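# Stock each low shelf with box, tape and sponge

## Task

On top of every low shelf in the room there must be exactly one cardboard box, one masking tape roll and one yellow sponge, each resting directly on the shelf surface rather than on another object. Make up any missing item using a spare taken from the desk; spares that are not needed stay on the desk. The robot must not tip over or finish leaning. Anything that stays in place only because the robot holds it does not count. At the end, open the gripper and move the robot away.

## Robot and tools

Robot: a Hello Robot Stretch 3. It has a two-wheeled base (0.33 m long, 0.34 m wide), a lift that moves up and down a mast, and one telescoping arm that points out of the robot's RIGHT side. The arm cannot reach forward, so to shift the gripper forward or back you drive the base. The base turns in place about the point midway between the wheels, 0.05 m behind its front edge, and it cannot move sideways. With the arm fully in and the wrist folded, a turn sweeps a circle of 0.28 m radius. An unfolded, level gripper reaches beyond that circle.

Frames: the base frame has its origin on the floor between the drive wheels, with x forward, y to the left and z up. hand_pose is reported in this frame, at the point where the closed fingertips meet. Odometry is the base frame as it was when the scene began. base_odometry counts wheel rotation, so wheel slip shows up as travel. Heading is positive to the left and runs from -3.142 to 3.142.

Tool execute_actions: takes actions, a list holding one action or none. An empty list only reports state and images. An action may contain base, joints or both, plus an optional contact_limits. base holds exactly one command. {"translate_m": d} is a relative drive of d metres from the base's current position, positive forward, range -1 to 1. {"rotate_rad": d} is a relative in-place turn, positive counter-clockwise, range -3.2 to 3.2. joints is one dictionary of absolute targets keyed by joint name: lift_m 0 to 1.1 (arm height on the mast); arm_m 0 to 0.52 (extension); wrist_yaw_rad -1.345 to 4.42 (0 is along the arm, positive turns toward the front, 3.0 folds it over the base); wrist_pitch_rad -1.57 to 0.451 (0 is level, negative tips the fingertips down); wrist_roll_rad -2.911 to 2.911 (0 keeps the fingers side by side); gripper_m -0.089 to 0.179 (larger means more open; the real fingertip gap is about 0.007 less when nearly shut and 0.025 less when fully open, and it is zero below 0.007); head_pan_rad -3.953 to 1.73 (0 is forward, positive is left, -1.57 faces along the arm); head_tilt_rad -1.53 to 0.419 (negative looks down). Done tolerances are ±0.004 for lift, arm and gripper, ±0.02 for yaw, roll, pan and tilt, and ±0.05 for pitch. Every motion in an action starts at once and may end at different times, and no action runs longer than 15 s. Joints or base left out of an action may keep pushing toward an older target. An unknown key or an out-of-range value causes the whole call to be rejected. contact_limits currently accepts only arm_m: a motor_effort percentage from 1 to 100 at which the arm halts with contact_stop (the negative of it applies when retracting). A lower number is softer, but a very low one stops immediately. The result reports the active, default and maximum values. cameras picks which images come back: head_camera, nav_camera, wrist_camera or all. Omitting it or passing null gives all, and [] gives none. If a result reports a stop, the rest of that reply's motion, wait and finished_scene calls are skipped.

Tool wait: seconds from 0 to 10. It sends no new command and returns the same state and images. Tool zoom_image: camera plus region [x0, y0, x1, y1] in pixels of that camera's latest full image, with the top-left corner at (0, 0) and a maximum size of 504 by 504. Tool finished_scene: pass the current scene's number. It ends the scene permanently once the last command has been held, and its result says whether the goal was met and gives the next task.

Readings: lidar_m gives 12 distances in metres, each covering a 30 degree sector, going counter-clockwise from straight ahead (4th left, 7th behind, 10th right). "-" means nothing was seen. It scans a plane 0.17 m above the floor, so it picks up table legs but not tabletops, and it misses clear objects and the robot's own body. Its usable range runs from 0.15 to 12 m. The robot's own parts block sector 5 and some nearby sectors, especially when the lift is low. wrist_depth_mm (45 to 1000) and head_depth_mm (280 to 4000, image rotated sideways) are 7x7 grids of median depth, read from the top-left. base_tilt gives forward and right lean in degrees. turned_by_wheels and turned_by_imu give the turn since the last result. motor_effort is a percentage with the action's peak in brackets; it is noisy and biased. base_status and joint_status report how each motion ended: done, off_target (stopped short and maybe still pushing), contact_stop, time_out or torque_fault. After the last three the old target is dropped. The arm and lift go slack after a contact_stop until they are commanded again. on_its_own lists joints that were not commanded, and its "held at" shows the target, not the actual position. The base, wrist and head have no contact stop. A wrist that strains too long shuts off for 10 s.

Speed: the base is fast only when stowed (lift_m under 0.30, arm_m under 0.03, wrist_yaw_rad over 2.54); otherwise it is slow. Folding or unfolding the wrist is safe only with lift_m between 0.32 and 0.95, wrist_pitch_rad -0.4 and roll near 0. Once folded, the lift may go down to 0.25. If yaw is below -0.4, keep pitch at -0.5 or lower.

Gripping: command gripper_m smaller than the object's width to hold it. To let go, open at least 0.02 beyond where the fingers made contact. Neither the reading nor done confirms a grasp, so check the cameras. Squeezing too hard triggers a force cutback that can let objects slip; send a different value to grip again.

Cameras: head_camera and nav_camera move with head pan and tilt, and wrist_camera rides on the gripper. Calibration is given per camera as K, D and T_world_to_cam relative to the base frame, with small errors that grow for the wrist camera when the arm is extended.

Avoid: pushing against something solid with the gripper above about 0.45 m, pushing a second time after a contact_stop, driving while gripping or hooking something fixed, and catching on furniture, above all when reversing. Any of these can tip the robot. If base_tilt shows a lean, undo the last move in small steps, free the gripper, and drop the lift to about 0.2. Also avoid drops, slams and hard shoves. Objects may occasionally get nudged by something other than the robot.

Each tool is called by a JSON object that holds its "op" and its "data".

## Session

{"op": "execute_actions", "data": {"actions": []}}

Scene clock: 0.00 s.
base_odometry: x=+0.000 y=+0.000 heading=+0.000 (m, m, rad; odometry frame)
turned_by_wheels: +0.000 (rad since the last result)
turned_by_imu: +0.000 (rad since the last result)
base_tilt: forward=-0.2 right=-1.2 (deg)
lidar_m: 0.66 0.66 0.74 1.53 1.53 0.83 0.88 0.69 0.98 1.59 1.45 0.78
head_depth_mm: 703 706 711 714 721 724 728 / 684 686 690 694 698 704 705 / 654 657 661 665 668 672 675 / 631 635 638 642 644 648 652 / 610 613 617 620 623 626 630 / 590 594 598 600 602 604 609 / 572 576 578 581 584 586 589
base_status: not commanded
joint_positions: lift_m=+0.305 arm_m=+0.001 wrist_yaw_rad=+2.805 wrist_pitch_rad=-0.395 wrist_roll_rad=-0.002 gripper_m=+0.037 head_pan_rad=-0.019 head_tilt_rad=-0.016
joint_status: not commanded
motor_effort: left_wheel=+0 right_wheel=-1 lift_m=+23 arm_m=-1 wrist_yaw_rad=+0 wrist_pitch_rad=+4 wrist_roll_rad=+0 gripper_m=+0 head_pan_rad=+1 head_tilt_rad=+2 (%)
hand_pose: x=+0.0538 y=+0.0688 z=+0.3232 quat_wxyz=(+0.253, +0.706, +0.021, +0.661) (m; base frame)
wrist_depth_mm: - - - - 752 616 503 / - - - - 837 640 518 / - - - - 869 672 547 / - 818 796 833 805 706 568 / 647 673 665 664 683 652 590 / 547 - 567 545 - 550 535 / 465 - - 469 463 466 461
pictures: head_camera (sideways: a quarter turn clockwise sets it upright), nav_camera (sideways: a quarter turn counterclockwise sets it upright), wrist_camera
Images, in order (width x height): head_camera 896x504, nav_camera 672x504, wrist_camera 644x364.

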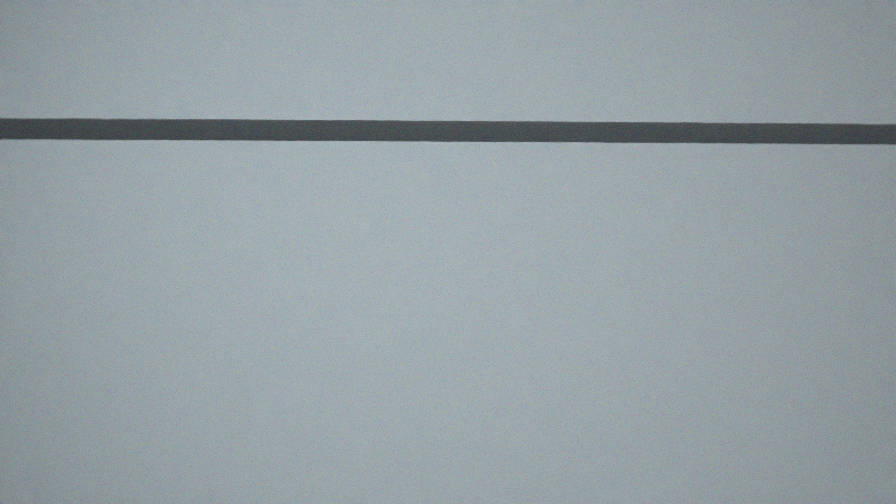

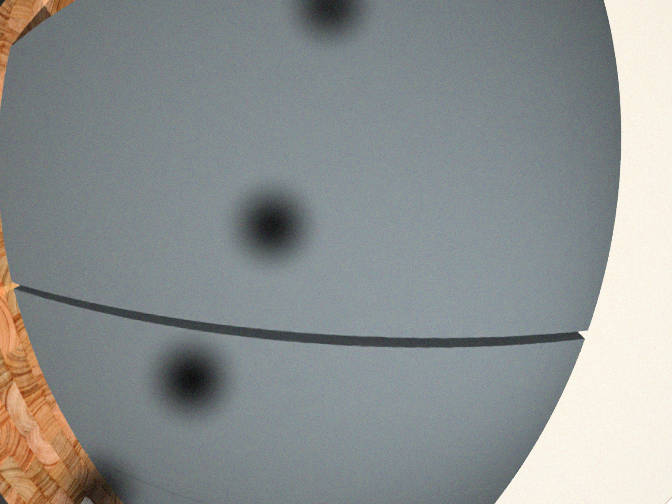

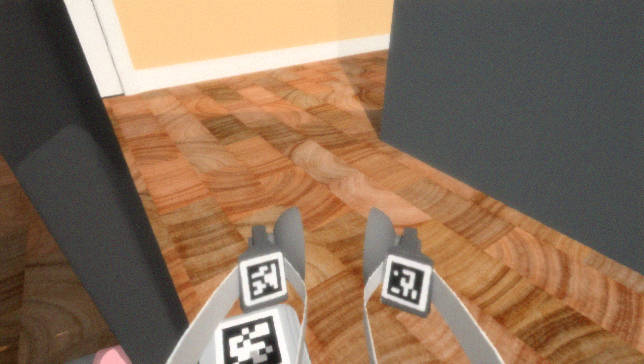

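{"op": "execute_actions", "data": {"actions": [{"joints":{"head_pan_rad":1.5,"head_tilt_rad":-0.6}}], "cameras": ["head_camera","nav_camera"]}}

{"op": "execute_actions", "data": {"actions": [{"joints":{"head_pan_rad":-1.5,"head_tilt_rad":-0.6}}], "cameras": ["head_camera","nav_camera"]}}

{"op": "execute_actions", "data": {"actions": [{"joints":{"head_pan_rad":-3.1,"head_tilt_rad":-0.6}}], "cameras": ["head_camera","nav_camera"]}}

Scene clock: 4.77 s.
base_odometry: x=+0.000 y=+0.000 heading=+0.000 (m, m, rad; odometry frame)
turned_by_wheels: +0.000 (rad since the last result)
turned_by_imu: +0.000 (rad since the last result)
base_tilt: forward=-0.3 right=-1.2 (deg)
lidar_m: 0.66 0.66 0.75 1.53 1.53 0.83 0.88 0.69 0.98 1.59 1.45 0.79
head_depth_mm: 1550 1748 1991 2216 1766 1253 1202 / 1493 1676 1899 2135 1771 1437 1211 / 1437 1605 1803 2042 1774 1439 1210 / 1387 1533 1729 1952 1775 1444 1211 / 1332 1474 1650 1883 1785 1443 1215 / 1289 1421 1566 1772 1772 1438 1218 / 1227 1346 1504 1683 1779 1479 -
base_status: not commanded
joint_positions: lift_m=+0.305 arm_m=+0.001 wrist_yaw_rad=+2.805 wrist_pitch_rad=-0.395 wrist_roll_rad=-0.002 gripper_m=+0.037 head_pan_rad=+1.493 head_tilt_rad=-0.592
joint_status: all done
motor_effort: left_wheel=+0(1) right_wheel=-1(0) lift_m=+25(24) arm_m=+0(1) wrist_yaw_rad=-1(1) wrist_pitch_rad=+4(4) wrist_roll_rad=+0(0) gripper_m=+0(0) head_pan_rad=+3(36) head_tilt_rad=-4(39) (%)
hand_pose: x=+0.0538 y=+0.0688 z=+0.3232 quat_wxyz=(+0.253, +0.706, +0.021, +0.661) (m; base frame)
wrist_depth_mm: - - - - 746 597 502 / - - - - 829 629 514 / - - - - 873 673 552 / - 827 801 809 807 700 557 / 639 680 669 650 685 660 596 / 541 - 557 537 - 529 541 / 467 - - 462 468 464 463
pictures: head_camera (sideways: a quarter turn clockwise sets it upright), nav_camera (sideways: a quarter turn counterclockwise sets it upright)
camera_calibration (this result's frames):
head_camera: T_world_to_cam=[[-0.053404, -0.573466, -0.817487, 1.08352], [-0.99786, 0.0615786, 0.0219899, -0.0141909], [0.0377292, 0.816911, -0.575528, 0.704919], [0, 0, 0, 1]] pos_world=[0.0171079, 0.0463819, 1.29178]
nav_camera: T_world_to_cam=[[0.0155797, 0.598571, 0.800918, -1.00601], [0.999109, -0.0407408, 0.0110128, 0.0282678], [0.039222, 0.800033, -0.598672, 0.735931], [0, 0, 0, 1]] pos_world=[-0.0414339, 0.014551, 1.246]
Images, in order (width x height): head_camera 896x504, nav_camera 672x504.

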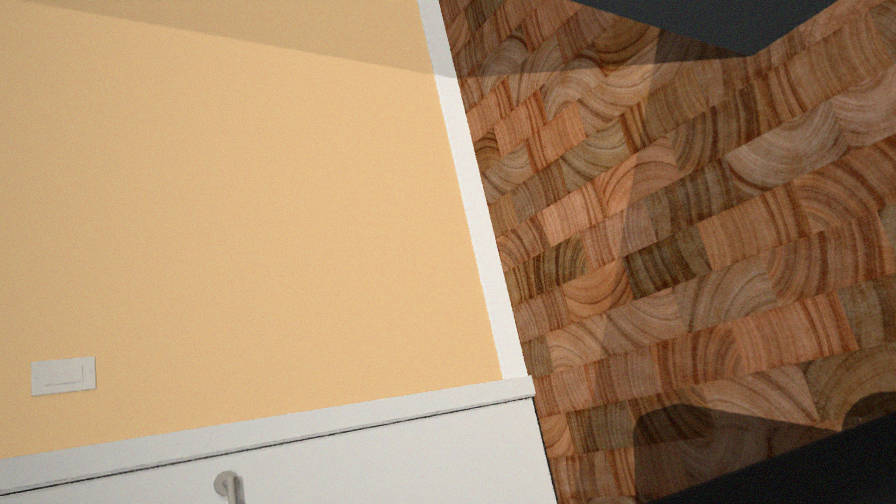

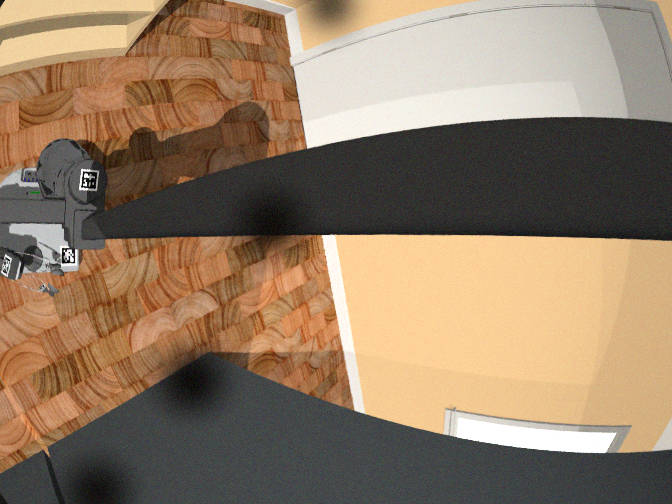

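Scene clock: 6.73 s.
base_odometry: x=+0.000 y=+0.000 heading=+0.000 (m, m, rad; odometry frame)
turned_by_wheels: +0.000 (rad since the last result)
turned_by_imu: +0.000 (rad since the last result)
base_tilt: forward=-0.3 right=-1.2 (deg)
lidar_m: 0.66 0.66 0.74 1.53 1.53 0.83 0.88 0.69 0.98 1.59 1.45 0.78
head_depth_mm: 1910 1984 1953 2124 1776 1435 1206 / 1970 2139 2052 2230 1767 1439 1207 / 1941 2096 2459 2297 1770 1437 1211 / 1914 2082 1791 2207 1773 1439 1211 / 1858 2028 1720 2313 1777 1444 1212 / 1835 1995 1770 2329 1786 1442 1215 / 1801 1948 1679 2168 1782 1442 1215
base_status: not commanded
joint_positions: lift_m=+0.305 arm_m=+0.001 wrist_yaw_rad=+2.805 wrist_pitch_rad=-0.395 wrist_roll_rad=-0.002 gripper_m=+0.037 head_pan_rad=-1.493 head_tilt_rad=-0.593
joint_status: all done
motor_effort: left_wheel=+1(0) right_wheel=+0(0) lift_m=+24(24) arm_m=-2(1) wrist_yaw_rad=+1(0) wrist_pitch_rad=+4(4) wrist_roll_rad=+0(0) gripper_m=+0(0) head_pan_rad=-3(35) head_tilt_rad=-5(4) (%)
hand_pose: x=+0.0538 y=+0.0688 z=+0.3232 quat_wxyz=(+0.253, +0.706, +0.021, +0.661) (m; base frame)
wrist_depth_mm: - - - - 792 607 506 / - - - - 820 634 528 / - - - - 871 661 540 / - 813 813 825 807 715 575 / 653 656 665 656 679 654 585 / 552 - 554 543 - 546 544 / 466 - - 464 464 465 469
pictures: head_camera (sideways: a quarter turn clockwise sets it upright), nav_camera (sideways: a quarter turn counterclockwise sets it upright)
camera_calibration (this result's frames):
head_camera: T_world_to_cam=[[-0.0363974, 0.575009, -0.817337, 1.08322], [0.995304, 0.0942648, 0.0219941, -0.0263548], [0.0896929, -0.812698, -0.57574, 0.704878], [0, 0, 0, 1]] pos_world=[0.002435, -0.0475265, 1.29177]
nav_camera: T_world_to_cam=[[0.0776637, -0.593925, 0.800763, -1.00619], [-0.993299, -0.115052, 0.0110031, 0.0404341], [0.0855944, -0.796251, -0.59888, 0.735919], [0, 0, 0, 1]] pos_world=[0.0553168, -0.00697128, 1.246]
Images, in order (width x height): head_camera 896x504, nav_camera 672x504.

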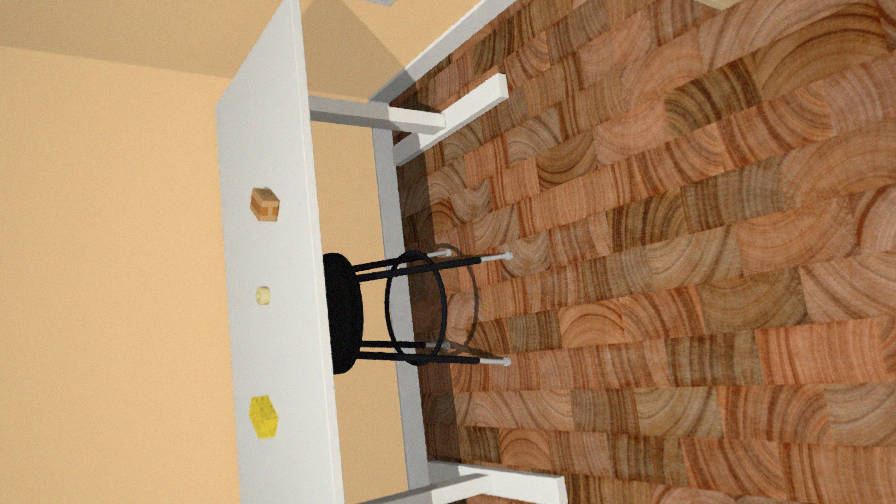

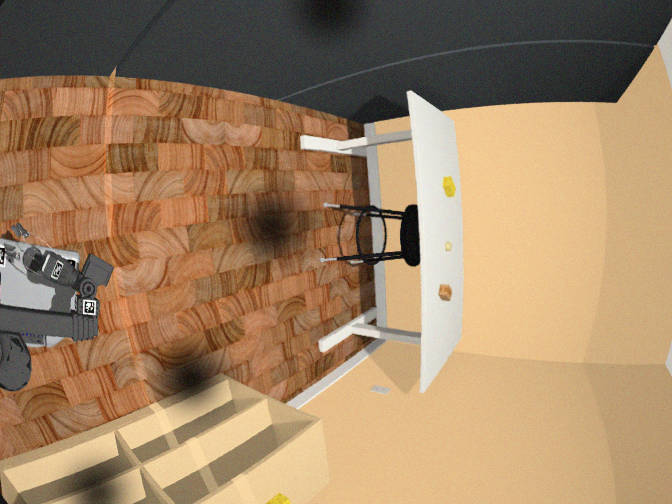

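Scene clock: 8.10 s.
base_odometry: x=+0.000 y=+0.000 heading=+0.000 (m, m, rad; odometry frame)
turned_by_wheels: +0.000 (rad since the last result)
turned_by_imu: +0.000 (rad since the last result)
base_tilt: forward=-0.3 right=-1.0 (deg)
lidar_m: 0.66 0.66 0.74 1.52 1.53 0.83 0.88 0.69 0.98 1.59 1.45 0.78
head_depth_mm: 979 1093 1242 1438 1610 1438 1210 / 958 1064 1205 1300 1124 1315 1211 / 929 1040 1168 1210 1181 1280 1213 / 913 1013 1137 1214 1039 1250 1215 / 890 988 1109 1187 1003 1147 1211 / 871 963 1075 1169 969 1109 1191 / 854 939 1050 1136 969 1119 1188
base_status: not commanded
joint_positions: lift_m=+0.305 arm_m=+0.001 wrist_yaw_rad=+2.805 wrist_pitch_rad=-0.395 wrist_roll_rad=-0.002 gripper_m=+0.037 head_pan_rad=-3.093 head_tilt_rad=-0.593
joint_status: all done
motor_effort: left_wheel=+0(0) right_wheel=+0(0) lift_m=+24(24) arm_m=-1(1) wrist_yaw_rad=-1(0) wrist_pitch_rad=+4(4) wrist_roll_rad=+0(0) gripper_m=+0(0) head_pan_rad=-2(33) head_tilt_rad=-4(3) (%)
hand_pose: x=+0.0538 y=+0.0688 z=+0.3232 quat_wxyz=(+0.253, +0.706, +0.021, +0.661) (m; base frame)
wrist_depth_mm: - - - - 775 611 501 / - - - - 819 632 520 / - - - - 903 669 553 / - 802 829 800 812 709 572 / 637 674 677 655 677 648 591 / 545 - 564 545 - 552 538 / 469 - - 469 464 467 462
pictures: head_camera (sideways: a quarter turn clockwise sets it upright), nav_camera (sideways: a quarter turn counterclockwise sets it upright)
camera_calibration (this result's frames):
head_camera: T_world_to_cam=[[0.57585, 0.0195942, -0.81732, 1.07947], [0.0651634, -0.997632, 0.0219946, -0.0206815], [-0.814954, -0.065925, -0.575764, 0.710428], [0, 0, 0, 1]] pos_world=[-0.041299, 0.00505114, 1.29176]
nav_camera: T_world_to_cam=[[-0.595963, -0.0602905, 0.800746, -1.00205], [-0.0860014, 0.996234, 0.0110021, 0.034901], [-0.798394, -0.0623084, -0.598903, 0.741341], [0, 0, 0, 1]] pos_world=[-0.00230369, -0.0489922, 1.246]
Images, in order (width x height): head_camera 896x504, nav_camera 672x504.

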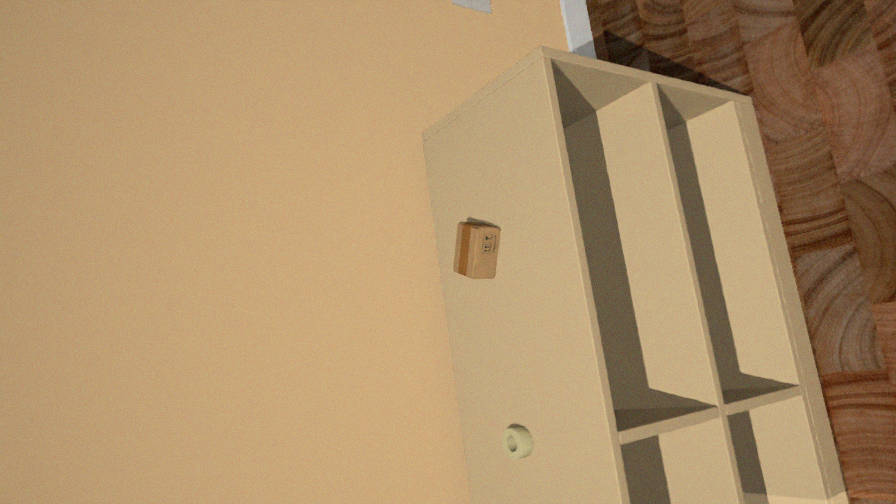

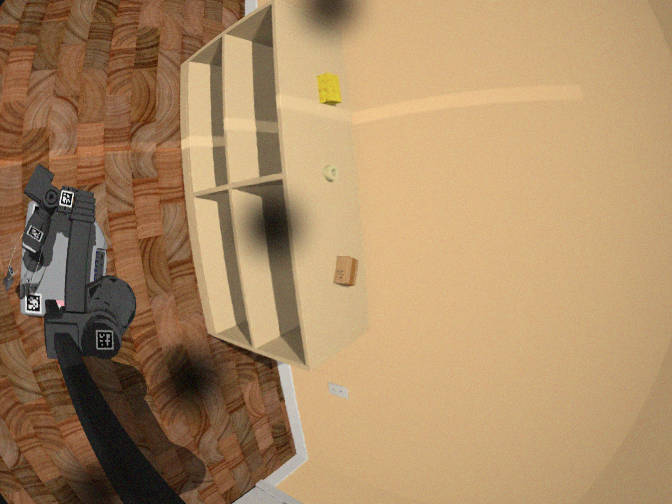

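{"op": "execute_actions", "data": {"actions": [{"joints":{"lift_m":0.27,"head_pan_rad":-0.3,"head_tilt_rad":-0.7}}], "cameras": []}}

{"op": "execute_actions", "data": {"actions": [{"base":{"rotate_rad":1.48}}], "cameras": ["nav_camera"]}}

{"op": "execute_actions", "data": {"actions": [{"base":{"translate_m":1.0},"joints":{"head_pan_rad":-1.4,"head_tilt_rad":-0.5}}], "cameras": ["nav_camera","head_camera"]}}

Scene clock: 18.77 s.
base_odometry: x=+0.000 y=+0.000 heading=+0.000 (m, m, rad; odometry frame)
turned_by_wheels: +0.000 (rad since the last result)
turned_by_imu: +0.000 (rad since the last result)
base_tilt: forward=-0.2 right=-1.1 (deg)
lidar_m: 0.66 0.66 0.74 1.52 1.53 0.83 0.88 0.69 0.98 1.59 1.45 0.79
head_depth_mm: 792 923 1103 1369 1573 1347 1156 / 733 843 994 1206 1488 1358 1160 / 681 776 902 1071 1328 1353 1163 / 637 718 823 966 1166 1322 1161 / 604 677 767 884 1045 1271 1161 / 564 626 704 805 940 1125 1165 / 532 589 656 744 858 1012 1143
base_status: not commanded
joint_positions: lift_m=+0.270 arm_m=+0.001 wrist_yaw_rad=+2.805 wrist_pitch_rad=-0.396 wrist_roll_rad=-0.002 gripper_m=+0.037 head_pan_rad=-0.307 head_tilt_rad=-0.691
joint_status: all done
motor_effort: left_wheel=+0(0) right_wheel=+0(0) lift_m=+21(19) arm_m=+0(1) wrist_yaw_rad=-1(1) wrist_pitch_rad=+5(4) wrist_roll_rad=+0(0) gripper_m=+0(0) head_pan_rad=+3(35) head_tilt_rad=-5(17) (%)
hand_pose: x=+0.0538 y=+0.0687 z=+0.2878 quat_wxyz=(+0.254, +0.706, +0.021, +0.661) (m; base frame)
wrist_depth_mm: - - - - 797 602 504 / - - - - 835 647 529 / - 994 972 994 868 682 544 / - 747 765 749 747 691 565 / 597 612 612 585 621 585 579 / 502 - 512 503 - 492 490 / 443 - - 425 427 430 421
pictures: none
No camera images: the call's "cameras" was empty. Leave "cameras" out to get every camera's image.

Scene clock: 20.97 s.
base_odometry: x=+0.000 y=+0.000 heading=+1.480 (m, m, rad; odometry frame)
turned_by_wheels: +1.480 (rad since the last result)
turned_by_imu: +1.488 (rad since the last result)
base_tilt: forward=-0.3 right=-1.2 (deg)
lidar_m: 1.57 1.53 1.37 0.83 1.08 0.98 1.75 1.64 0.84 0.67 0.66 0.71
head_depth_mm: 631 690 762 849 957 1091 1159 / 706 767 856 967 1105 1264 1160 / 1826 2083 2374 1946 1488 1349 1166 / 1684 1898 2173 2014 1622 1352 1165 / 1556 1728 1980 2008 1617 1361 1166 / 1447 1606 1808 1961 1631 1360 1162 / 1356 1491 1666 1833 1633 1361 1168
base_status: done
joint_positions: lift_m=+0.270 arm_m=+0.001 wrist_yaw_rad=+2.805 wrist_pitch_rad=-0.396 wrist_roll_rad=-0.002 gripper_m=+0.037 head_pan_rad=-0.307 head_tilt_rad=-0.692
joint_status: not commanded
motor_effort: left_wheel=-3(10) right_wheel=+2(7) lift_m=+21(22) arm_m=-1(1) wrist_yaw_rad=+0(1) wrist_pitch_rad=+5(5) wrist_roll_rad=+0(0) gripper_m=+0(0) head_pan_rad=+2(3) head_tilt_rad=-5(5) (%)
hand_pose: x=+0.0538 y=+0.0687 z=+0.2878 quat_wxyz=(+0.254, +0.706, +0.021, +0.661) (m; base frame)
wrist_depth_mm: - 895 865 - - - - / - - - - - - - / - 807 874 995 948 969 - / - 719 748 751 761 735 745 / 588 615 605 600 612 604 596 / 507 - 524 501 - 490 497 / 443 - - 431 423 424 420
pictures: nav_camera (sideways: a quarter turn counterclockwise sets it upright)
camera_calibration (this result's frames):
nav_camera: T_world_to_cam=[[0.652346, -0.174142, 0.737644, -0.927419], [-0.265565, -0.964066, 0.00726124, 0.0408677], [0.709873, -0.200629, -0.675151, 0.831324], [0, 0, 0, 1]] pos_world=[0.0257172, 0.0446846, 1.24508]
Images, in order (width x height): nav_camera 672x504.

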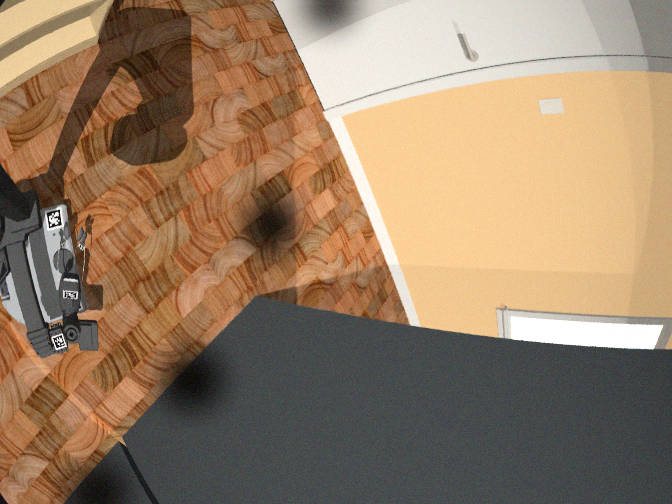

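Scene clock: 25.97 s.
base_odometry: x=+0.091 y=+0.996 heading=+1.480 (m, m, rad; odometry frame)
turned_by_wheels: +0.000 (rad since the last result)
turned_by_imu: +0.000 (rad since the last result)
base_tilt: forward=-0.2 right=-1.2 (deg)
lidar_m: 0.64 0.63 0.65 1.00 1.16 1.16 1.95 0.72 0.43 0.54 1.70 0.81
head_depth_mm: 580 603 628 653 680 710 742 / 3012 3236 3366 2283 889 943 1001 / 2921 3216 3308 2657 1946 1536 1270 / 2889 3154 3250 2660 1944 1542 1268 / 2799 3093 3369 2664 1962 1542 1270 / 2768 3006 3238 2680 1940 1538 1272 / 2722 2926 2749 2667 1953 1540 1268
base_status: done
joint_positions: lift_m=+0.270 arm_m=+0.001 wrist_yaw_rad=+2.805 wrist_pitch_rad=-0.396 wrist_roll_rad=-0.002 gripper_m=+0.037 head_pan_rad=-1.393 head_tilt_rad=-0.508
joint_status: all done
motor_effort: left_wheel=-3(8) right_wheel=+2(7) lift_m=+22(22) arm_m=-1(1) wrist_yaw_rad=+0(0) wrist_pitch_rad=+5(5) wrist_roll_rad=+0(0) gripper_m=+0(0) head_pan_rad=-3(34) head_tilt_rad=+4(22) (%)
hand_pose: x=+0.0538 y=+0.0686 z=+0.2877 quat_wxyz=(+0.254, +0.706, +0.022, +0.661) (m; base frame)
wrist_depth_mm: - - - 874 670 559 472 / - - - 954 709 599 490 / - 992 971 914 769 631 514 / - 736 727 743 744 634 537 / 592 616 608 584 637 577 538 / 496 - 525 503 - 484 495 / 443 - - 428 427 426 419
pictures: head_camera (sideways: a quarter turn clockwise sets it upright), nav_camera (sideways: a quarter turn counterclockwise sets it upright)
camera_calibration (this result's frames):
head_camera: T_world_to_cam=[[-0.0809168, 0.498086, -0.863344, 1.14349], [0.980613, 0.194876, 0.0205215, -0.0243503], [0.178467, -0.844946, -0.504199, 0.611258], [0, 0, 0, 1]] pos_world=[0.00731626, -0.0483295, 1.29592]
nav_camera: T_world_to_cam=[[0.1241, -0.514099, 0.848706, -1.06898], [-0.977053, -0.212525, 0.0141311, 0.0362614], [0.173106, -0.830985, -0.528676, 0.644049], [0, 0, 0, 1]] pos_world=[0.0565999, -0.00665842, 1.24723]
Images, in order (width x height): head_camera 896x504, nav_camera 672x504.

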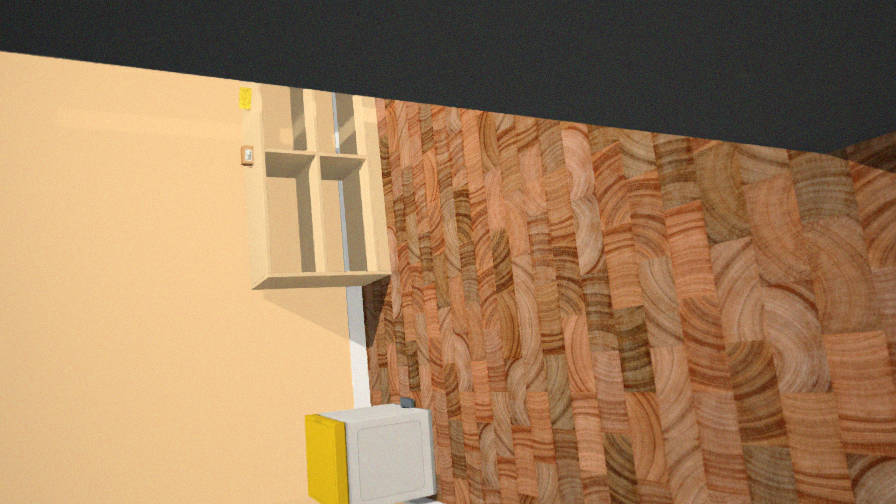

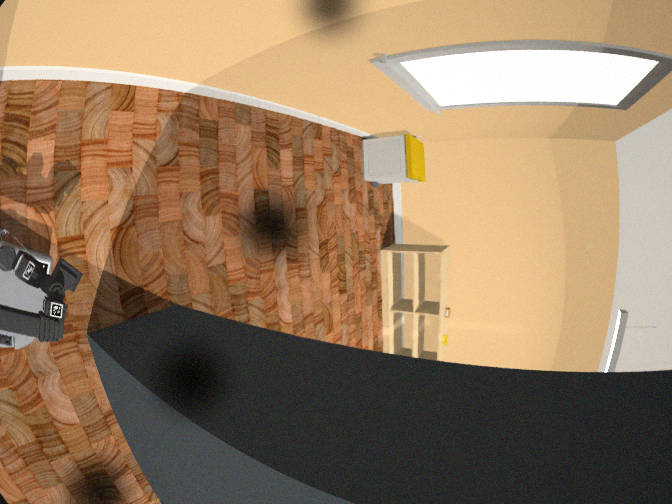

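{"op": "execute_actions", "data": {"actions": [{"base":{"rotate_rad":0.11},"joints":{"head_pan_rad":-3.1,"head_tilt_rad":-0.7}}], "cameras": []}}

{"op": "execute_actions", "data": {"actions": [{"base":{"translate_m":-1.0}}], "cameras": []}}

{"op": "execute_actions", "data": {"actions": [{"base":{"translate_m":-0.9}}], "cameras": ["nav_camera"]}}

Scene clock: 43.30 s.
base_odometry: x=+0.091 y=+0.996 heading=+1.590 (m, m, rad; odometry frame)
turned_by_wheels: +0.110 (rad since the last result)
turned_by_imu: +0.110 (rad since the last result)
base_tilt: forward=-0.3 right=-1.2 (deg)
lidar_m: 0.63 0.63 0.70 1.17 1.16 1.48 2.57 0.57 0.43 0.63 1.34 0.75
head_depth_mm: 2485 2673 2351 2011 1621 1350 1159 / 2794 3106 2668 2020 1618 1352 1161 / 2721 3206 2688 2032 1618 1357 1161 / 2678 2619 2688 2017 1620 1358 1162 / 2670 3068 2693 2016 1624 1356 1162 / 2613 2926 2694 2020 1620 1352 1170 / 2490 2170 1826 1526 1327 1163 1035
base_status: done
joint_positions: lift_m=+0.270 arm_m=+0.001 wrist_yaw_rad=+2.805 wrist_pitch_rad=-0.396 wrist_roll_rad=-0.002 gripper_m=+0.037 head_pan_rad=-3.093 head_tilt_rad=-0.692
joint_status: all done
motor_effort: left_wheel=-3(9) right_wheel=+2(6) lift_m=+21(22) arm_m=-1(1) wrist_yaw_rad=+0(1) wrist_pitch_rad=+5(5) wrist_roll_rad=+0(0) gripper_m=+0(0) head_pan_rad=-3(33) head_tilt_rad=-5(25) (%)
hand_pose: x=+0.0538 y=+0.0686 z=+0.2877 quat_wxyz=(+0.254, +0.706, +0.022, +0.661) (m; base frame)
wrist_depth_mm: - - - - 722 550 477 / - - - - 779 590 496 / - 980 989 1000 835 631 528 / - 751 747 748 737 661 542 / 585 613 612 597 617 595 549 / 506 - 510 503 - 490 491 / 445 - - 429 427 423 426
pictures: none
No camera images: the call's "cameras" was empty. Leave "cameras" out to get every camera's image.

Scene clock: 48.23 s.
base_odometry: x=+0.110 y=-0.004 heading=+1.589 (m, m, rad; odometry frame)
turned_by_wheels: +0.000 (rad since the last result)
turned_by_imu: -0.001 (rad since the last result)
base_tilt: forward=-0.1 right=-1.1 (deg)
lidar_m: 1.56 1.56 0.94 0.96 1.18 1.03 1.60 1.18 0.66 0.56 0.56 0.63
head_depth_mm: 1972 1839 2262 2022 1611 1356 1161 / 1981 1854 2433 2007 1620 1356 1161 / 1944 1723 2443 2017 1613 1357 1163 / 1908 1730 2385 2021 1630 1352 1162 / 1864 1730 2364 1980 1623 1362 1165 / 1813 1663 2312 2027 1630 1358 1164 / 1782 1748 2216 1986 1627 1360 1162
base_status: done
joint_positions: lift_m=+0.270 arm_m=+0.001 wrist_yaw_rad=+2.805 wrist_pitch_rad=-0.397 wrist_roll_rad=-0.002 gripper_m=+0.037 head_pan_rad=-3.093 head_tilt_rad=-0.692
joint_status: not commanded
motor_effort: left_wheel=-3(11) right_wheel=+2(4) lift_m=+21(22) arm_m=-1(1) wrist_yaw_rad=+1(0) wrist_pitch_rad=+5(5) wrist_roll_rad=+0(1) gripper_m=+0(0) head_pan_rad=-3(3) head_tilt_rad=-5(5) (%)
hand_pose: x=+0.0537 y=+0.0686 z=+0.2876 quat_wxyz=(+0.254, +0.706, +0.022, +0.661) (m; base frame)
wrist_depth_mm: - - - - - - - / - - - - - - - / - 816 892 961 - 978 966 / - 747 744 736 750 751 721 / 589 606 616 592 613 592 598 / 496 - 513 497 - 503 494 / 441 - - 426 422 427 424
pictures: none
No camera images: the call's "cameras" was empty. Leave "cameras" out to get every camera's image.

Scene clock: 53.00 s.
base_odometry: x=+0.126 y=-0.904 heading=+1.589 (m, m, rad; odometry frame)
turned_by_wheels: +0.000 (rad since the last result)
turned_by_imu: +0.000 (rad since the last result)
base_tilt: forward=-0.3 right=-1.1 (deg)
lidar_m: 1.55 1.47 0.93 0.55 0.92 1.04 0.68 0.76 0.96 0.82 0.82 0.93
head_depth_mm: 1211 1382 1163 879 1533 1344 1157 / 1180 1343 1166 884 1572 1349 1161 / 1162 1310 1168 882 1538 1348 1162 / 1133 1279 1170 885 1290 1321 1162 / 1106 1249 1173 885 1504 1359 1164 / 1087 1219 1174 888 780 1325 1166 / 1063 1193 1177 890 759 1361 1167
base_status: done
joint_positions: lift_m=+0.270 arm_m=+0.001 wrist_yaw_rad=+2.805 wrist_pitch_rad=-0.397 wrist_roll_rad=-0.002 gripper_m=+0.037 head_pan_rad=-3.093 head_tilt_rad=-0.693
joint_status: not commanded
motor_effort: left_wheel=-3(11) right_wheel=+2(4) lift_m=+22(22) arm_m=-1(1) wrist_yaw_rad=+0(0) wrist_pitch_rad=+5(5) wrist_roll_rad=+0(0) gripper_m=+0(0) head_pan_rad=-3(3) head_tilt_rad=-4(5) (%)
hand_pose: x=+0.0537 y=+0.0686 z=+0.2876 quat_wxyz=(+0.254, +0.706, +0.022, +0.661) (m; base frame)
wrist_depth_mm: - 774 592 - 928 - - / - 840 918 - 949 - - / - 878 737 823 945 955 961 / - 756 716 733 723 750 751 / 593 624 615 602 633 582 589 / 502 - 517 502 - 504 503 / 448 - - 428 427 426 428
pictures: nav_camera (sideways: a quarter turn counterclockwise sets it upright)
camera_calibration (this result's frames):
nav_camera: T_world_to_cam=[[-0.672725, -0.0638611, 0.737131, -0.918668], [-0.0866448, 0.996213, 0.00723223, 0.039814], [-0.734802, -0.0590033, -0.675711, 0.840865], [0, 0, 0, 1]] pos_world=[0.00330775, -0.0487165, 1.24507]
Images, in order (width x height): nav_camera 672x504.

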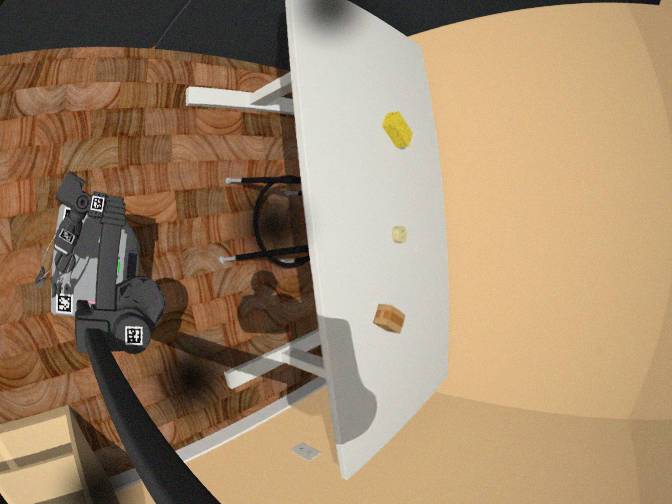

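{"op": "execute_actions", "data": {"actions": [{"base":{"translate_m":-0.15},"joints":{"head_pan_rad":-1.57,"head_tilt_rad":-0.8}}], "cameras": []}}

{"op": "execute_actions", "data": {"actions": [{"base":{"rotate_rad":-1.30}}], "cameras": ["head_camera"]}}

{"op": "execute_actions", "data": {"actions": [{"joints":{"lift_m":0.9,"gripper_m":0.05}}], "cameras": ["nav_camera"]}}

Scene clock: 64.47 s.
base_odometry: x=+0.129 y=-1.054 heading=+1.589 (m, m, rad; odometry frame)
turned_by_wheels: +0.000 (rad since the last result)
turned_by_imu: +0.000 (rad since the last result)
base_tilt: forward=-0.1 right=-1.1 (deg)
lidar_m: 1.63 1.03 0.57 0.60 0.87 0.93 0.53 0.64 0.94 0.86 0.86 0.98
head_depth_mm: 813 948 981 808 1423 1285 1126 / 789 916 1013 1341 1505 1287 1124 / 765 888 1045 1275 1467 1282 1125 / 755 870 1021 1240 1436 1288 1143 / 725 831 969 1165 1405 1295 1129 / 706 803 935 1115 1382 1287 1127 / 687 781 905 1071 1320 1294 1132
base_status: done
joint_positions: lift_m=+0.270 arm_m=+0.001 wrist_yaw_rad=+2.805 wrist_pitch_rad=-0.397 wrist_roll_rad=-0.002 gripper_m=+0.037 head_pan_rad=-1.577 head_tilt_rad=-0.791
joint_status: all done
motor_effort: left_wheel=-2(12) right_wheel=+2(4) lift_m=+22(21) arm_m=+0(2) wrist_yaw_rad=+0(1) wrist_pitch_rad=+5(5) wrist_roll_rad=+0(0) gripper_m=+0(0) head_pan_rad=+4(35) head_tilt_rad=-6(18) (%)
hand_pose: x=+0.0537 y=+0.0686 z=+0.2876 quat_wxyz=(+0.254, +0.706, +0.022, +0.661) (m; base frame)
wrist_depth_mm: - 770 781 628 - - - / - 794 867 973 - - - / - 869 914 745 884 - 955 / - 745 749 749 737 742 728 / 586 611 606 595 612 584 589 / 496 - 515 501 - 496 488 / 446 - - 431 426 428 425
pictures: none
No camera images: the call's "cameras" was empty. Leave "cameras" out to get every camera's image.

Scene clock: 66.50 s.
base_odometry: x=+0.129 y=-1.054 heading=+0.289 (m, m, rad; odometry frame)
turned_by_wheels: -1.300 (rad since the last result)
turned_by_imu: -1.307 (rad since the last result)
base_tilt: forward=-0.2 right=-1.1 (deg)
lidar_m: 0.86 0.89 1.20 2.57 1.12 0.57 0.88 0.90 0.94 0.53 0.64 0.89
head_depth_mm: 995 1146 979 762 688 1289 1122 / 996 1142 984 786 689 1282 1128 / 995 1144 986 786 690 1263 1123 / 997 1143 988 790 690 1288 1148 / 997 1147 988 790 692 1288 1126 / 996 1148 990 794 692 1291 1129 / 998 1150 993 791 692 1296 1129
base_status: done
joint_positions: lift_m=+0.270 arm_m=+0.001 wrist_yaw_rad=+2.805 wrist_pitch_rad=-0.397 wrist_roll_rad=-0.002 gripper_m=+0.037 head_pan_rad=-1.577 head_tilt_rad=-0.791
joint_status: not commanded
motor_effort: left_wheel=+4(11) right_wheel=-3(5) lift_m=+21(22) arm_m=-1(1) wrist_yaw_rad=+1(0) wrist_pitch_rad=+5(5) wrist_roll_rad=+0(0) gripper_m=+0(0) head_pan_rad=+4(2) head_tilt_rad=-6(5) (%)
hand_pose: x=+0.0537 y=+0.0686 z=+0.2876 quat_wxyz=(+0.254, +0.706, +0.022, +0.661) (m; base frame)
wrist_depth_mm: - - - - - 950 734 / - - - - - - 767 / - 975 982 - 960 961 769 / - 754 739 743 760 730 743 / 583 616 621 583 605 594 591 / 502 - 514 497 - 486 497 / 442 - - 431 429 426 425
pictures: head_camera (sideways: a quarter turn clockwise sets it upright)
camera_calibration (this result's frames):
head_camera: T_world_to_cam=[[0.0128167, 0.725608, -0.687989, 0.914334], [0.999676, 0.00584652, 0.0247894, -0.0300145], [0.0220097, -0.688084, -0.725297, 0.89983], [0, 0, 0, 1]] pos_world=[-0.001519, -0.0441137, 1.28244]
Images, in order (width x height): head_camera 896x504.

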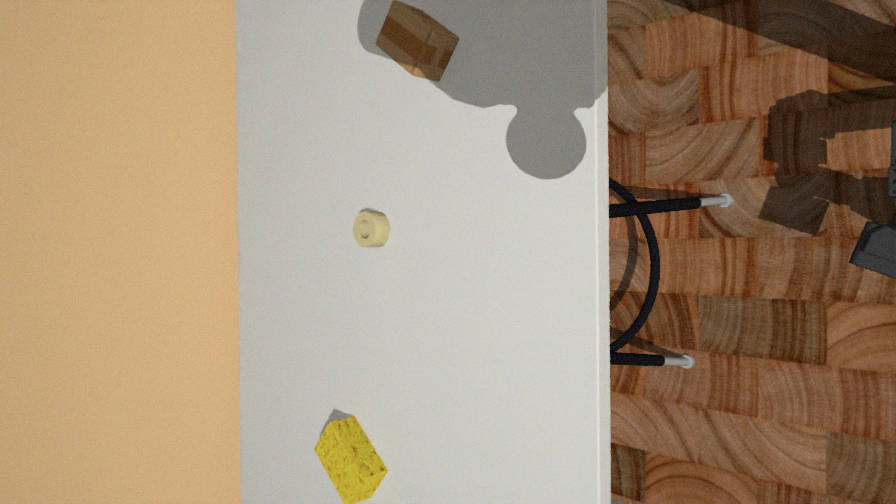

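Scene clock: 73.07 s.
base_odometry: x=+0.129 y=-1.054 heading=+0.289 (m, m, rad; odometry frame)
turned_by_wheels: +0.000 (rad since the last result)
turned_by_imu: +0.000 (rad since the last result)
base_tilt: forward=-0.2 right=-1.1 (deg)
lidar_m: 0.86 0.88 1.20 2.57 1.12 0.57 0.87 0.90 0.94 0.53 0.64 0.89
head_depth_mm: 995 1147 980 763 - - 1126 / 995 1146 982 788 689 - 1127 / 995 1143 983 789 690 - - / 997 1145 986 790 - - - / 999 1147 991 791 691 1240 1130 / 996 1147 992 791 692 1295 1126 / 999 1150 993 793 694 1296 1129
base_status: not commanded
joint_positions: lift_m=+0.900 arm_m=+0.001 wrist_yaw_rad=+2.805 wrist_pitch_rad=-0.397 wrist_roll_rad=-0.002 gripper_m=+0.050 head_pan_rad=-1.577 head_tilt_rad=-0.791
joint_status: all done
motor_effort: left_wheel=+4(4) right_wheel=-2(3) lift_m=+26(27) arm_m=-1(2) wrist_yaw_rad=+1(1) wrist_pitch_rad=+5(5) wrist_roll_rad=+0(0) gripper_m=+0(63) head_pan_rad=+2(3) head_tilt_rad=-5(5) (%)
hand_pose: x=+0.0537 y=+0.0686 z=+0.9174 quat_wxyz=(+0.254, +0.706, +0.022, +0.661) (m; base frame)
wrist_depth_mm: - - - - - 959 741 / - - - - - - 750 / - - - - - - 793 / - - - - - - 793 / 945 - - - - - 818 / 917 - - - - - 856 / 968 - - - - - 858
pictures: nav_camera (sideways: a quarter turn counterclockwise sets it upright)
camera_calibration (this result's frames):
nav_camera: T_world_to_cam=[[0.0267402, -0.744223, 0.667395, -0.832056], [-0.999456, -0.0328135, 0.00345379, 0.050302], [0.0193292, -0.667124, -0.744696, 0.925985], [0, 0, 0, 1]] pos_world=[0.0546254, 0.000161702, 1.24471]
Images, in order (width x height): nav_camera 672x504.

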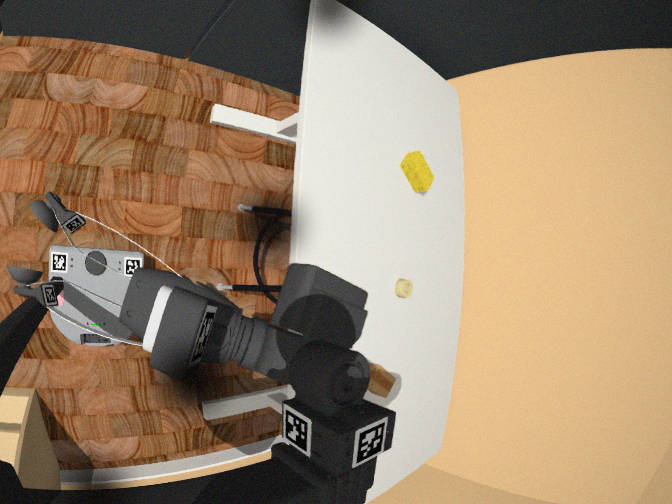

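{"op": "execute_actions", "data": {"actions": [{"joints":{"wrist_yaw_rad":0.0,"arm_m":0.2,"gripper_m":0.13,"lift_m":0.86}}], "cameras": []}}

{"op": "execute_actions", "data": {"actions": [{"joints":{"wrist_pitch_rad":-0.7,"arm_m":0.3}}], "cameras": ["head_camera","wrist_camera"]}}

Scene clock: 80.07 s.
base_odometry: x=+0.129 y=-1.054 heading=+0.289 (m, m, rad; odometry frame)
turned_by_wheels: +0.000 (rad since the last result)
turned_by_imu: +0.000 (rad since the last result)
base_tilt: forward=-0.2 right=-1.1 (deg)
lidar_m: 0.86 0.89 1.19 2.57 1.12 0.57 0.87 0.91 0.94 0.53 0.64 0.90
head_depth_mm: 995 1141 1058 - 673 1258 1121 / 993 1141 1056 - 689 1287 1121 / 997 1147 1063 - 691 1261 1128 / 1000 1145 1024 770 690 1283 1129 / 998 1147 988 791 692 1292 1130 / 999 1146 991 793 693 1290 1126 / 996 1148 989 794 693 1294 1133
base_status: not commanded
joint_positions: lift_m=+0.860 arm_m=+0.200 wrist_yaw_rad=+0.002 wrist_pitch_rad=-0.397 wrist_roll_rad=-0.002 gripper_m=+0.130 head_pan_rad=-1.577 head_tilt_rad=-0.791
joint_status: all done
motor_effort: left_wheel=+4(3) right_wheel=-2(2) lift_m=+22(25) arm_m=+2(1) wrist_yaw_rad=-1(3) wrist_pitch_rad=+5(5) wrist_roll_rad=+0(0) gripper_m=+0(94) head_pan_rad=+4(3) head_tilt_rad=-6(6) (%)
hand_pose: x=-0.0212 y=-0.5716 z=+0.8776 quat_wxyz=(+0.694, +0.140, -0.692, -0.139) (m; base frame)
wrist_depth_mm: 661 684 656 655 653 667 646 / 725 734 720 713 716 722 715 / 661 665 668 659 668 657 655 / 496 508 510 502 500 506 507 / 381 411 407 390 401 417 397 / 342 351 333 334 339 - 273 / 291 291 290 289 290 282 242
pictures: none
No camera images: the call's "cameras" was empty. Leave "cameras" out to get every camera's image.

Scene clock: 82.03 s.
base_odometry: x=+0.129 y=-1.054 heading=+0.289 (m, m, rad; odometry frame)
turned_by_wheels: +0.000 (rad since the last result)
turned_by_imu: +0.000 (rad since the last result)
base_tilt: forward=-0.3 right=-1.1 (deg)
lidar_m: 0.86 0.89 1.19 2.57 1.12 0.57 0.88 0.90 0.94 0.53 0.64 0.90
head_depth_mm: 993 1141 - - 688 1269 1124 / 996 1118 - 786 689 1287 1123 / 997 1121 - 766 689 1258 1129 / 995 1144 987 790 690 1295 1129 / 998 1146 992 792 691 1291 1127 / 996 1148 988 793 692 1291 1129 / 999 1148 994 794 693 1291 1125
base_status: not commanded
joint_positions: lift_m=+0.860 arm_m=+0.300 wrist_yaw_rad=+0.001 wrist_pitch_rad=-0.710 wrist_roll_rad=-0.002 gripper_m=+0.130 head_pan_rad=-1.577 head_tilt_rad=-0.791
joint_status: all done
motor_effort: left_wheel=+3(3) right_wheel=-2(3) lift_m=+21(22) arm_m=+3(3) wrist_yaw_rad=-1(2) wrist_pitch_rad=+3(4) wrist_roll_rad=+0(0) gripper_m=+0(0) head_pan_rad=+3(4) head_tilt_rad=-6(5) (%)
hand_pose: x=-0.0215 y=-0.6231 z=+0.8135 quat_wxyz=(+0.664, +0.247, -0.662, -0.246) (m; base frame)
wrist_depth_mm: 530 521 504 502 503 499 501 / 431 422 425 416 412 410 409 / 361 367 358 358 354 355 350 / 313 315 311 292 311 310 306 / 280 281 276 277 273 280 264 / 252 254 249 249 246 - 226 / 228 226 225 226 224 220 206
pictures: head_camera (sideways: a quarter turn clockwise sets it upright), wrist_camera
camera_calibration (this result's frames):
head_camera: T_world_to_cam=[[0.012817, 0.725608, -0.687989, 0.914334], [0.999676, 0.00584616, 0.0247894, -0.0300145], [0.0220095, -0.688084, -0.725297, 0.89983], [0, 0, 0, 1]] pos_world=[-0.00151902, -0.0441137, 1.28244]
wrist_camera: T_world_to_cam=[[-0.999353, -0.0212315, -0.02902, -0.00248658], [0.00109449, 0.78873, -0.614739, 1.02105], [0.0359408, -0.614373, -0.788197, 0.427175], [0, 0, 0, 1]] pos_world=[-0.0189555, -0.542938, 0.964302]
Images, in order (width x height): head_camera 896x504, wrist_camera 644x364.

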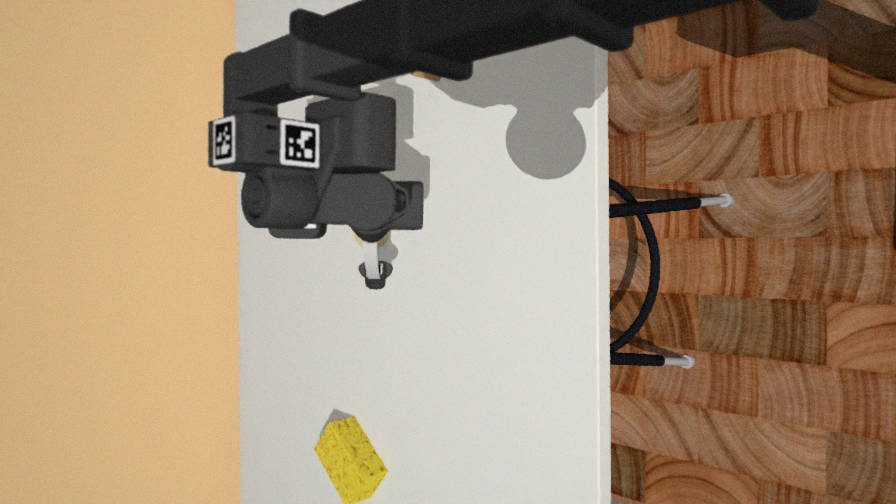

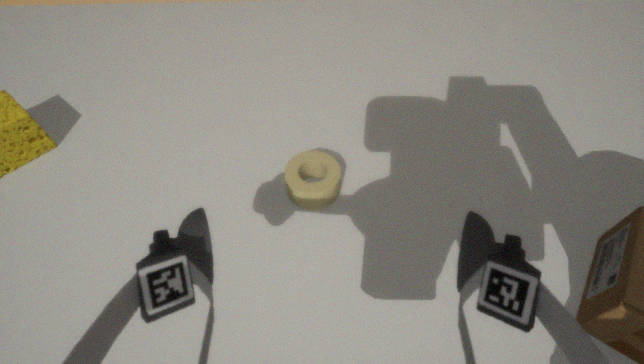

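{"op": "execute_actions", "data": {"actions": [{"base":{"translate_m":0.017},"joints":{"lift_m":0.795,"arm_m":0.385}}], "cameras": ["wrist_camera"]}}

Scene clock: 88.03 s.
base_odometry: x=+0.145 y=-1.049 heading=+0.289 (m, m, rad; odometry frame)
turned_by_wheels: +0.000 (rad since the last result)
turned_by_imu: +0.000 (rad since the last result)
base_tilt: forward=-0.2 right=-1.1 (deg)
lidar_m: 0.84 0.87 1.17 2.58 1.12 0.58 0.89 0.92 0.95 0.53 0.63 0.88
head_depth_mm: 993 1145 982 763 - - 1117 / 995 1147 - 786 689 1284 1125 / 996 1140 - 789 691 1263 1124 / 995 1141 1021 788 690 1264 1127 / 995 1151 986 790 692 1264 1128 / 998 1150 993 791 694 1292 1130 / 996 1146 993 793 694 1290 1129
base_status: done
joint_positions: lift_m=+0.795 arm_m=+0.385 wrist_yaw_rad=+0.001 wrist_pitch_rad=-0.711 wrist_roll_rad=-0.002 gripper_m=+0.130 head_pan_rad=-1.577 head_tilt_rad=-0.791
joint_status: all done
motor_effort: left_wheel=+3(7) right_wheel=-2(4) lift_m=+22(24) arm_m=+3(1) wrist_yaw_rad=+0(0) wrist_pitch_rad=+3(3) wrist_roll_rad=+0(0) gripper_m=+0(0) head_pan_rad=+3(3) head_tilt_rad=-5(5) (%)
hand_pose: x=-0.0215 y=-0.7079 z=+0.7483 quat_wxyz=(+0.664, +0.247, -0.662, -0.246) (m; base frame)
wrist_depth_mm: 378 375 373 368 366 365 356 / 312 309 307 303 299 297 300 / 263 264 261 260 258 259 257 / 231 230 228 222 228 223 224 / 204 206 202 176 200 204 199 / 184 186 182 180 181 - 179 / 167 165 165 165 163 160 162
pictures: wrist_camera
camera_calibration (this result's frames):
wrist_camera: T_world_to_cam=[[-0.999355, -0.0211128, -0.0290408, -0.00609504], [0.00116475, 0.789351, -0.613942, 1.04772], [0.0358854, -0.61358, -0.788817, 0.324725], [0, 0, 0, 1]] pos_world=[-0.0189643, -0.627904, 0.899211]
Images, in order (width x height): wrist_camera 644x364.

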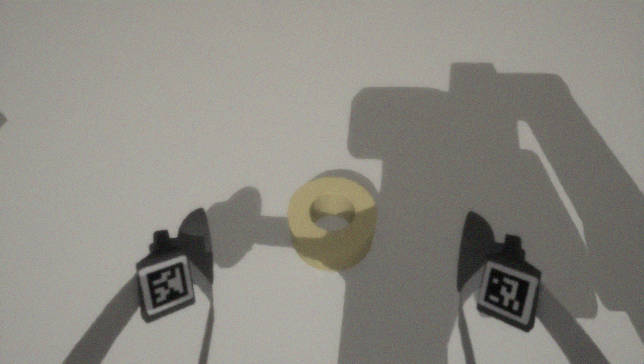

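{"op": "execute_actions", "data": {"actions": [{"joints":{"lift_m":0.789,"arm_m":0.403,"gripper_m":0.09}}], "cameras": ["wrist_camera"]}}

{"op": "execute_actions", "data": {"actions": [{"joints":{"gripper_m":0.01}}], "cameras": ["wrist_camera"]}}

Scene clock: 92.20 s.
base_odometry: x=+0.145 y=-1.049 heading=+0.289 (m, m, rad; odometry frame)
turned_by_wheels: +0.000 (rad since the last result)
turned_by_imu: +0.000 (rad since the last result)
base_tilt: forward=-0.3 right=-1.1 (deg)
lidar_m: 0.84 0.87 1.17 2.57 1.12 0.59 0.89 0.92 0.95 0.53 0.63 0.88
head_depth_mm: 993 1141 982 761 - - 1122 / 993 1147 - 786 688 1286 1124 / 994 1148 - 785 690 1265 1125 / 996 1147 983 787 691 1265 1127 / 995 1149 989 792 693 1262 1132 / 996 1149 989 792 693 1292 1127 / 998 1148 993 792 694 1296 1124
base_status: not commanded
joint_positions: lift_m=+0.789 arm_m=+0.403 wrist_yaw_rad=+0.001 wrist_pitch_rad=-0.711 wrist_roll_rad=-0.002 gripper_m=+0.090 head_pan_rad=-1.577 head_tilt_rad=-0.791
joint_status: all done
motor_effort: left_wheel=+4(4) right_wheel=-2(2) lift_m=+21(21) arm_m=+3(3) wrist_yaw_rad=+0(1) wrist_pitch_rad=+3(3) wrist_roll_rad=+0(0) gripper_m=+0(94) head_pan_rad=+3(3) head_tilt_rad=-6(5) (%)
hand_pose: x=-0.0215 y=-0.7259 z=+0.7423 quat_wxyz=(+0.664, +0.247, -0.662, -0.246) (m; base frame)
wrist_depth_mm: 366 359 358 357 357 345 348 / 303 298 295 293 295 291 291 / 255 255 256 250 249 248 245 / 222 220 220 219 217 217 215 / 197 195 199 175 194 193 192 / 176 176 172 167 173 175 171 / 160 160 159 159 158 157 156
pictures: wrist_camera
camera_calibration (this result's frames):
wrist_camera: T_world_to_cam=[[-0.999355, -0.0211112, -0.0290422, -0.00664726], [0.00116488, 0.789383, -0.6139, 1.05822], [0.0358856, -0.613538, -0.78885, 0.309], [0, 0, 0, 1]] pos_world=[-0.0189643, -0.6459, 0.893204]
Images, in order (width x height): wrist_camera 644x364.

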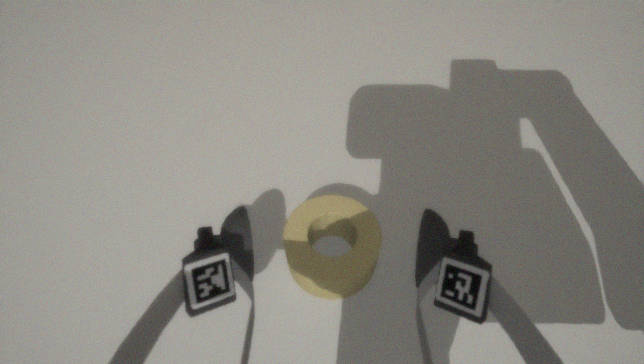

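Scene clock: 93.50 s.
base_odometry: x=+0.145 y=-1.049 heading=+0.289 (m, m, rad; odometry frame)
turned_by_wheels: +0.000 (rad since the last result)
turned_by_imu: +0.000 (rad since the last result)
base_tilt: forward=-0.3 right=-1.2 (deg)
lidar_m: 0.84 0.87 1.17 2.57 1.13 0.59 0.89 0.92 0.95 0.53 0.63 0.88
head_depth_mm: 992 1143 980 762 - - 1123 / 994 1146 - 787 688 1285 1126 / 997 1143 - 788 689 1259 1125 / 996 1140 988 789 690 1262 1127 / 995 1141 990 791 692 1267 1130 / 995 1148 993 792 693 1293 1129 / 1000 1152 992 791 694 1289 1129
base_status: not commanded
joint_positions: lift_m=+0.789 arm_m=+0.403 wrist_yaw_rad=+0.001 wrist_pitch_rad=-0.711 wrist_roll_rad=-0.002 gripper_m=+0.011 head_pan_rad=-1.577 head_tilt_rad=-0.791
joint_status: all done
motor_effort: left_wheel=+4(3) right_wheel=-2(2) lift_m=+21(22) arm_m=+3(3) wrist_yaw_rad=-1(0) wrist_pitch_rad=+3(3) wrist_roll_rad=+0(0) gripper_m=-19(100) head_pan_rad=+4(2) head_tilt_rad=-6(5) (%)
hand_pose: x=-0.0215 y=-0.7259 z=+0.7423 quat_wxyz=(+0.664, +0.247, -0.662, -0.246) (m; base frame)
wrist_depth_mm: 364 360 356 353 353 352 350 / 301 298 297 297 292 292 291 / 258 255 252 252 248 250 249 / 224 222 220 218 218 218 216 / 196 196 199 172 194 192 191 / 177 176 178 167 171 173 173 / 160 160 158 159 159 156 158
pictures: wrist_camera
camera_calibration (this result's frames):
wrist_camera: T_world_to_cam=[[-0.999355, -0.02111, -0.0290418, -0.00664695], [0.00116562, 0.789383, -0.6139, 1.05822], [0.0358845, -0.613538, -0.78885, 0.309], [0, 0, 0, 1]] pos_world=[-0.0189644, -0.6459, 0.893204]
Images, in order (width x height): wrist_camera 644x364.

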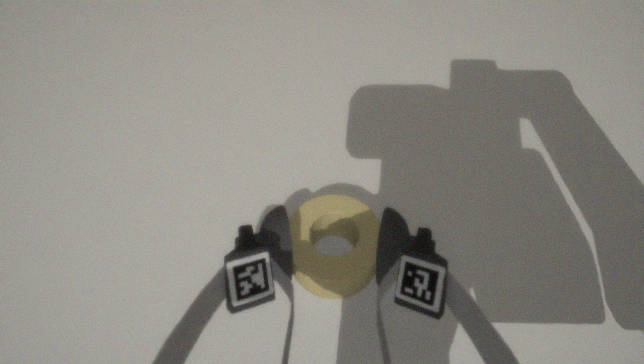

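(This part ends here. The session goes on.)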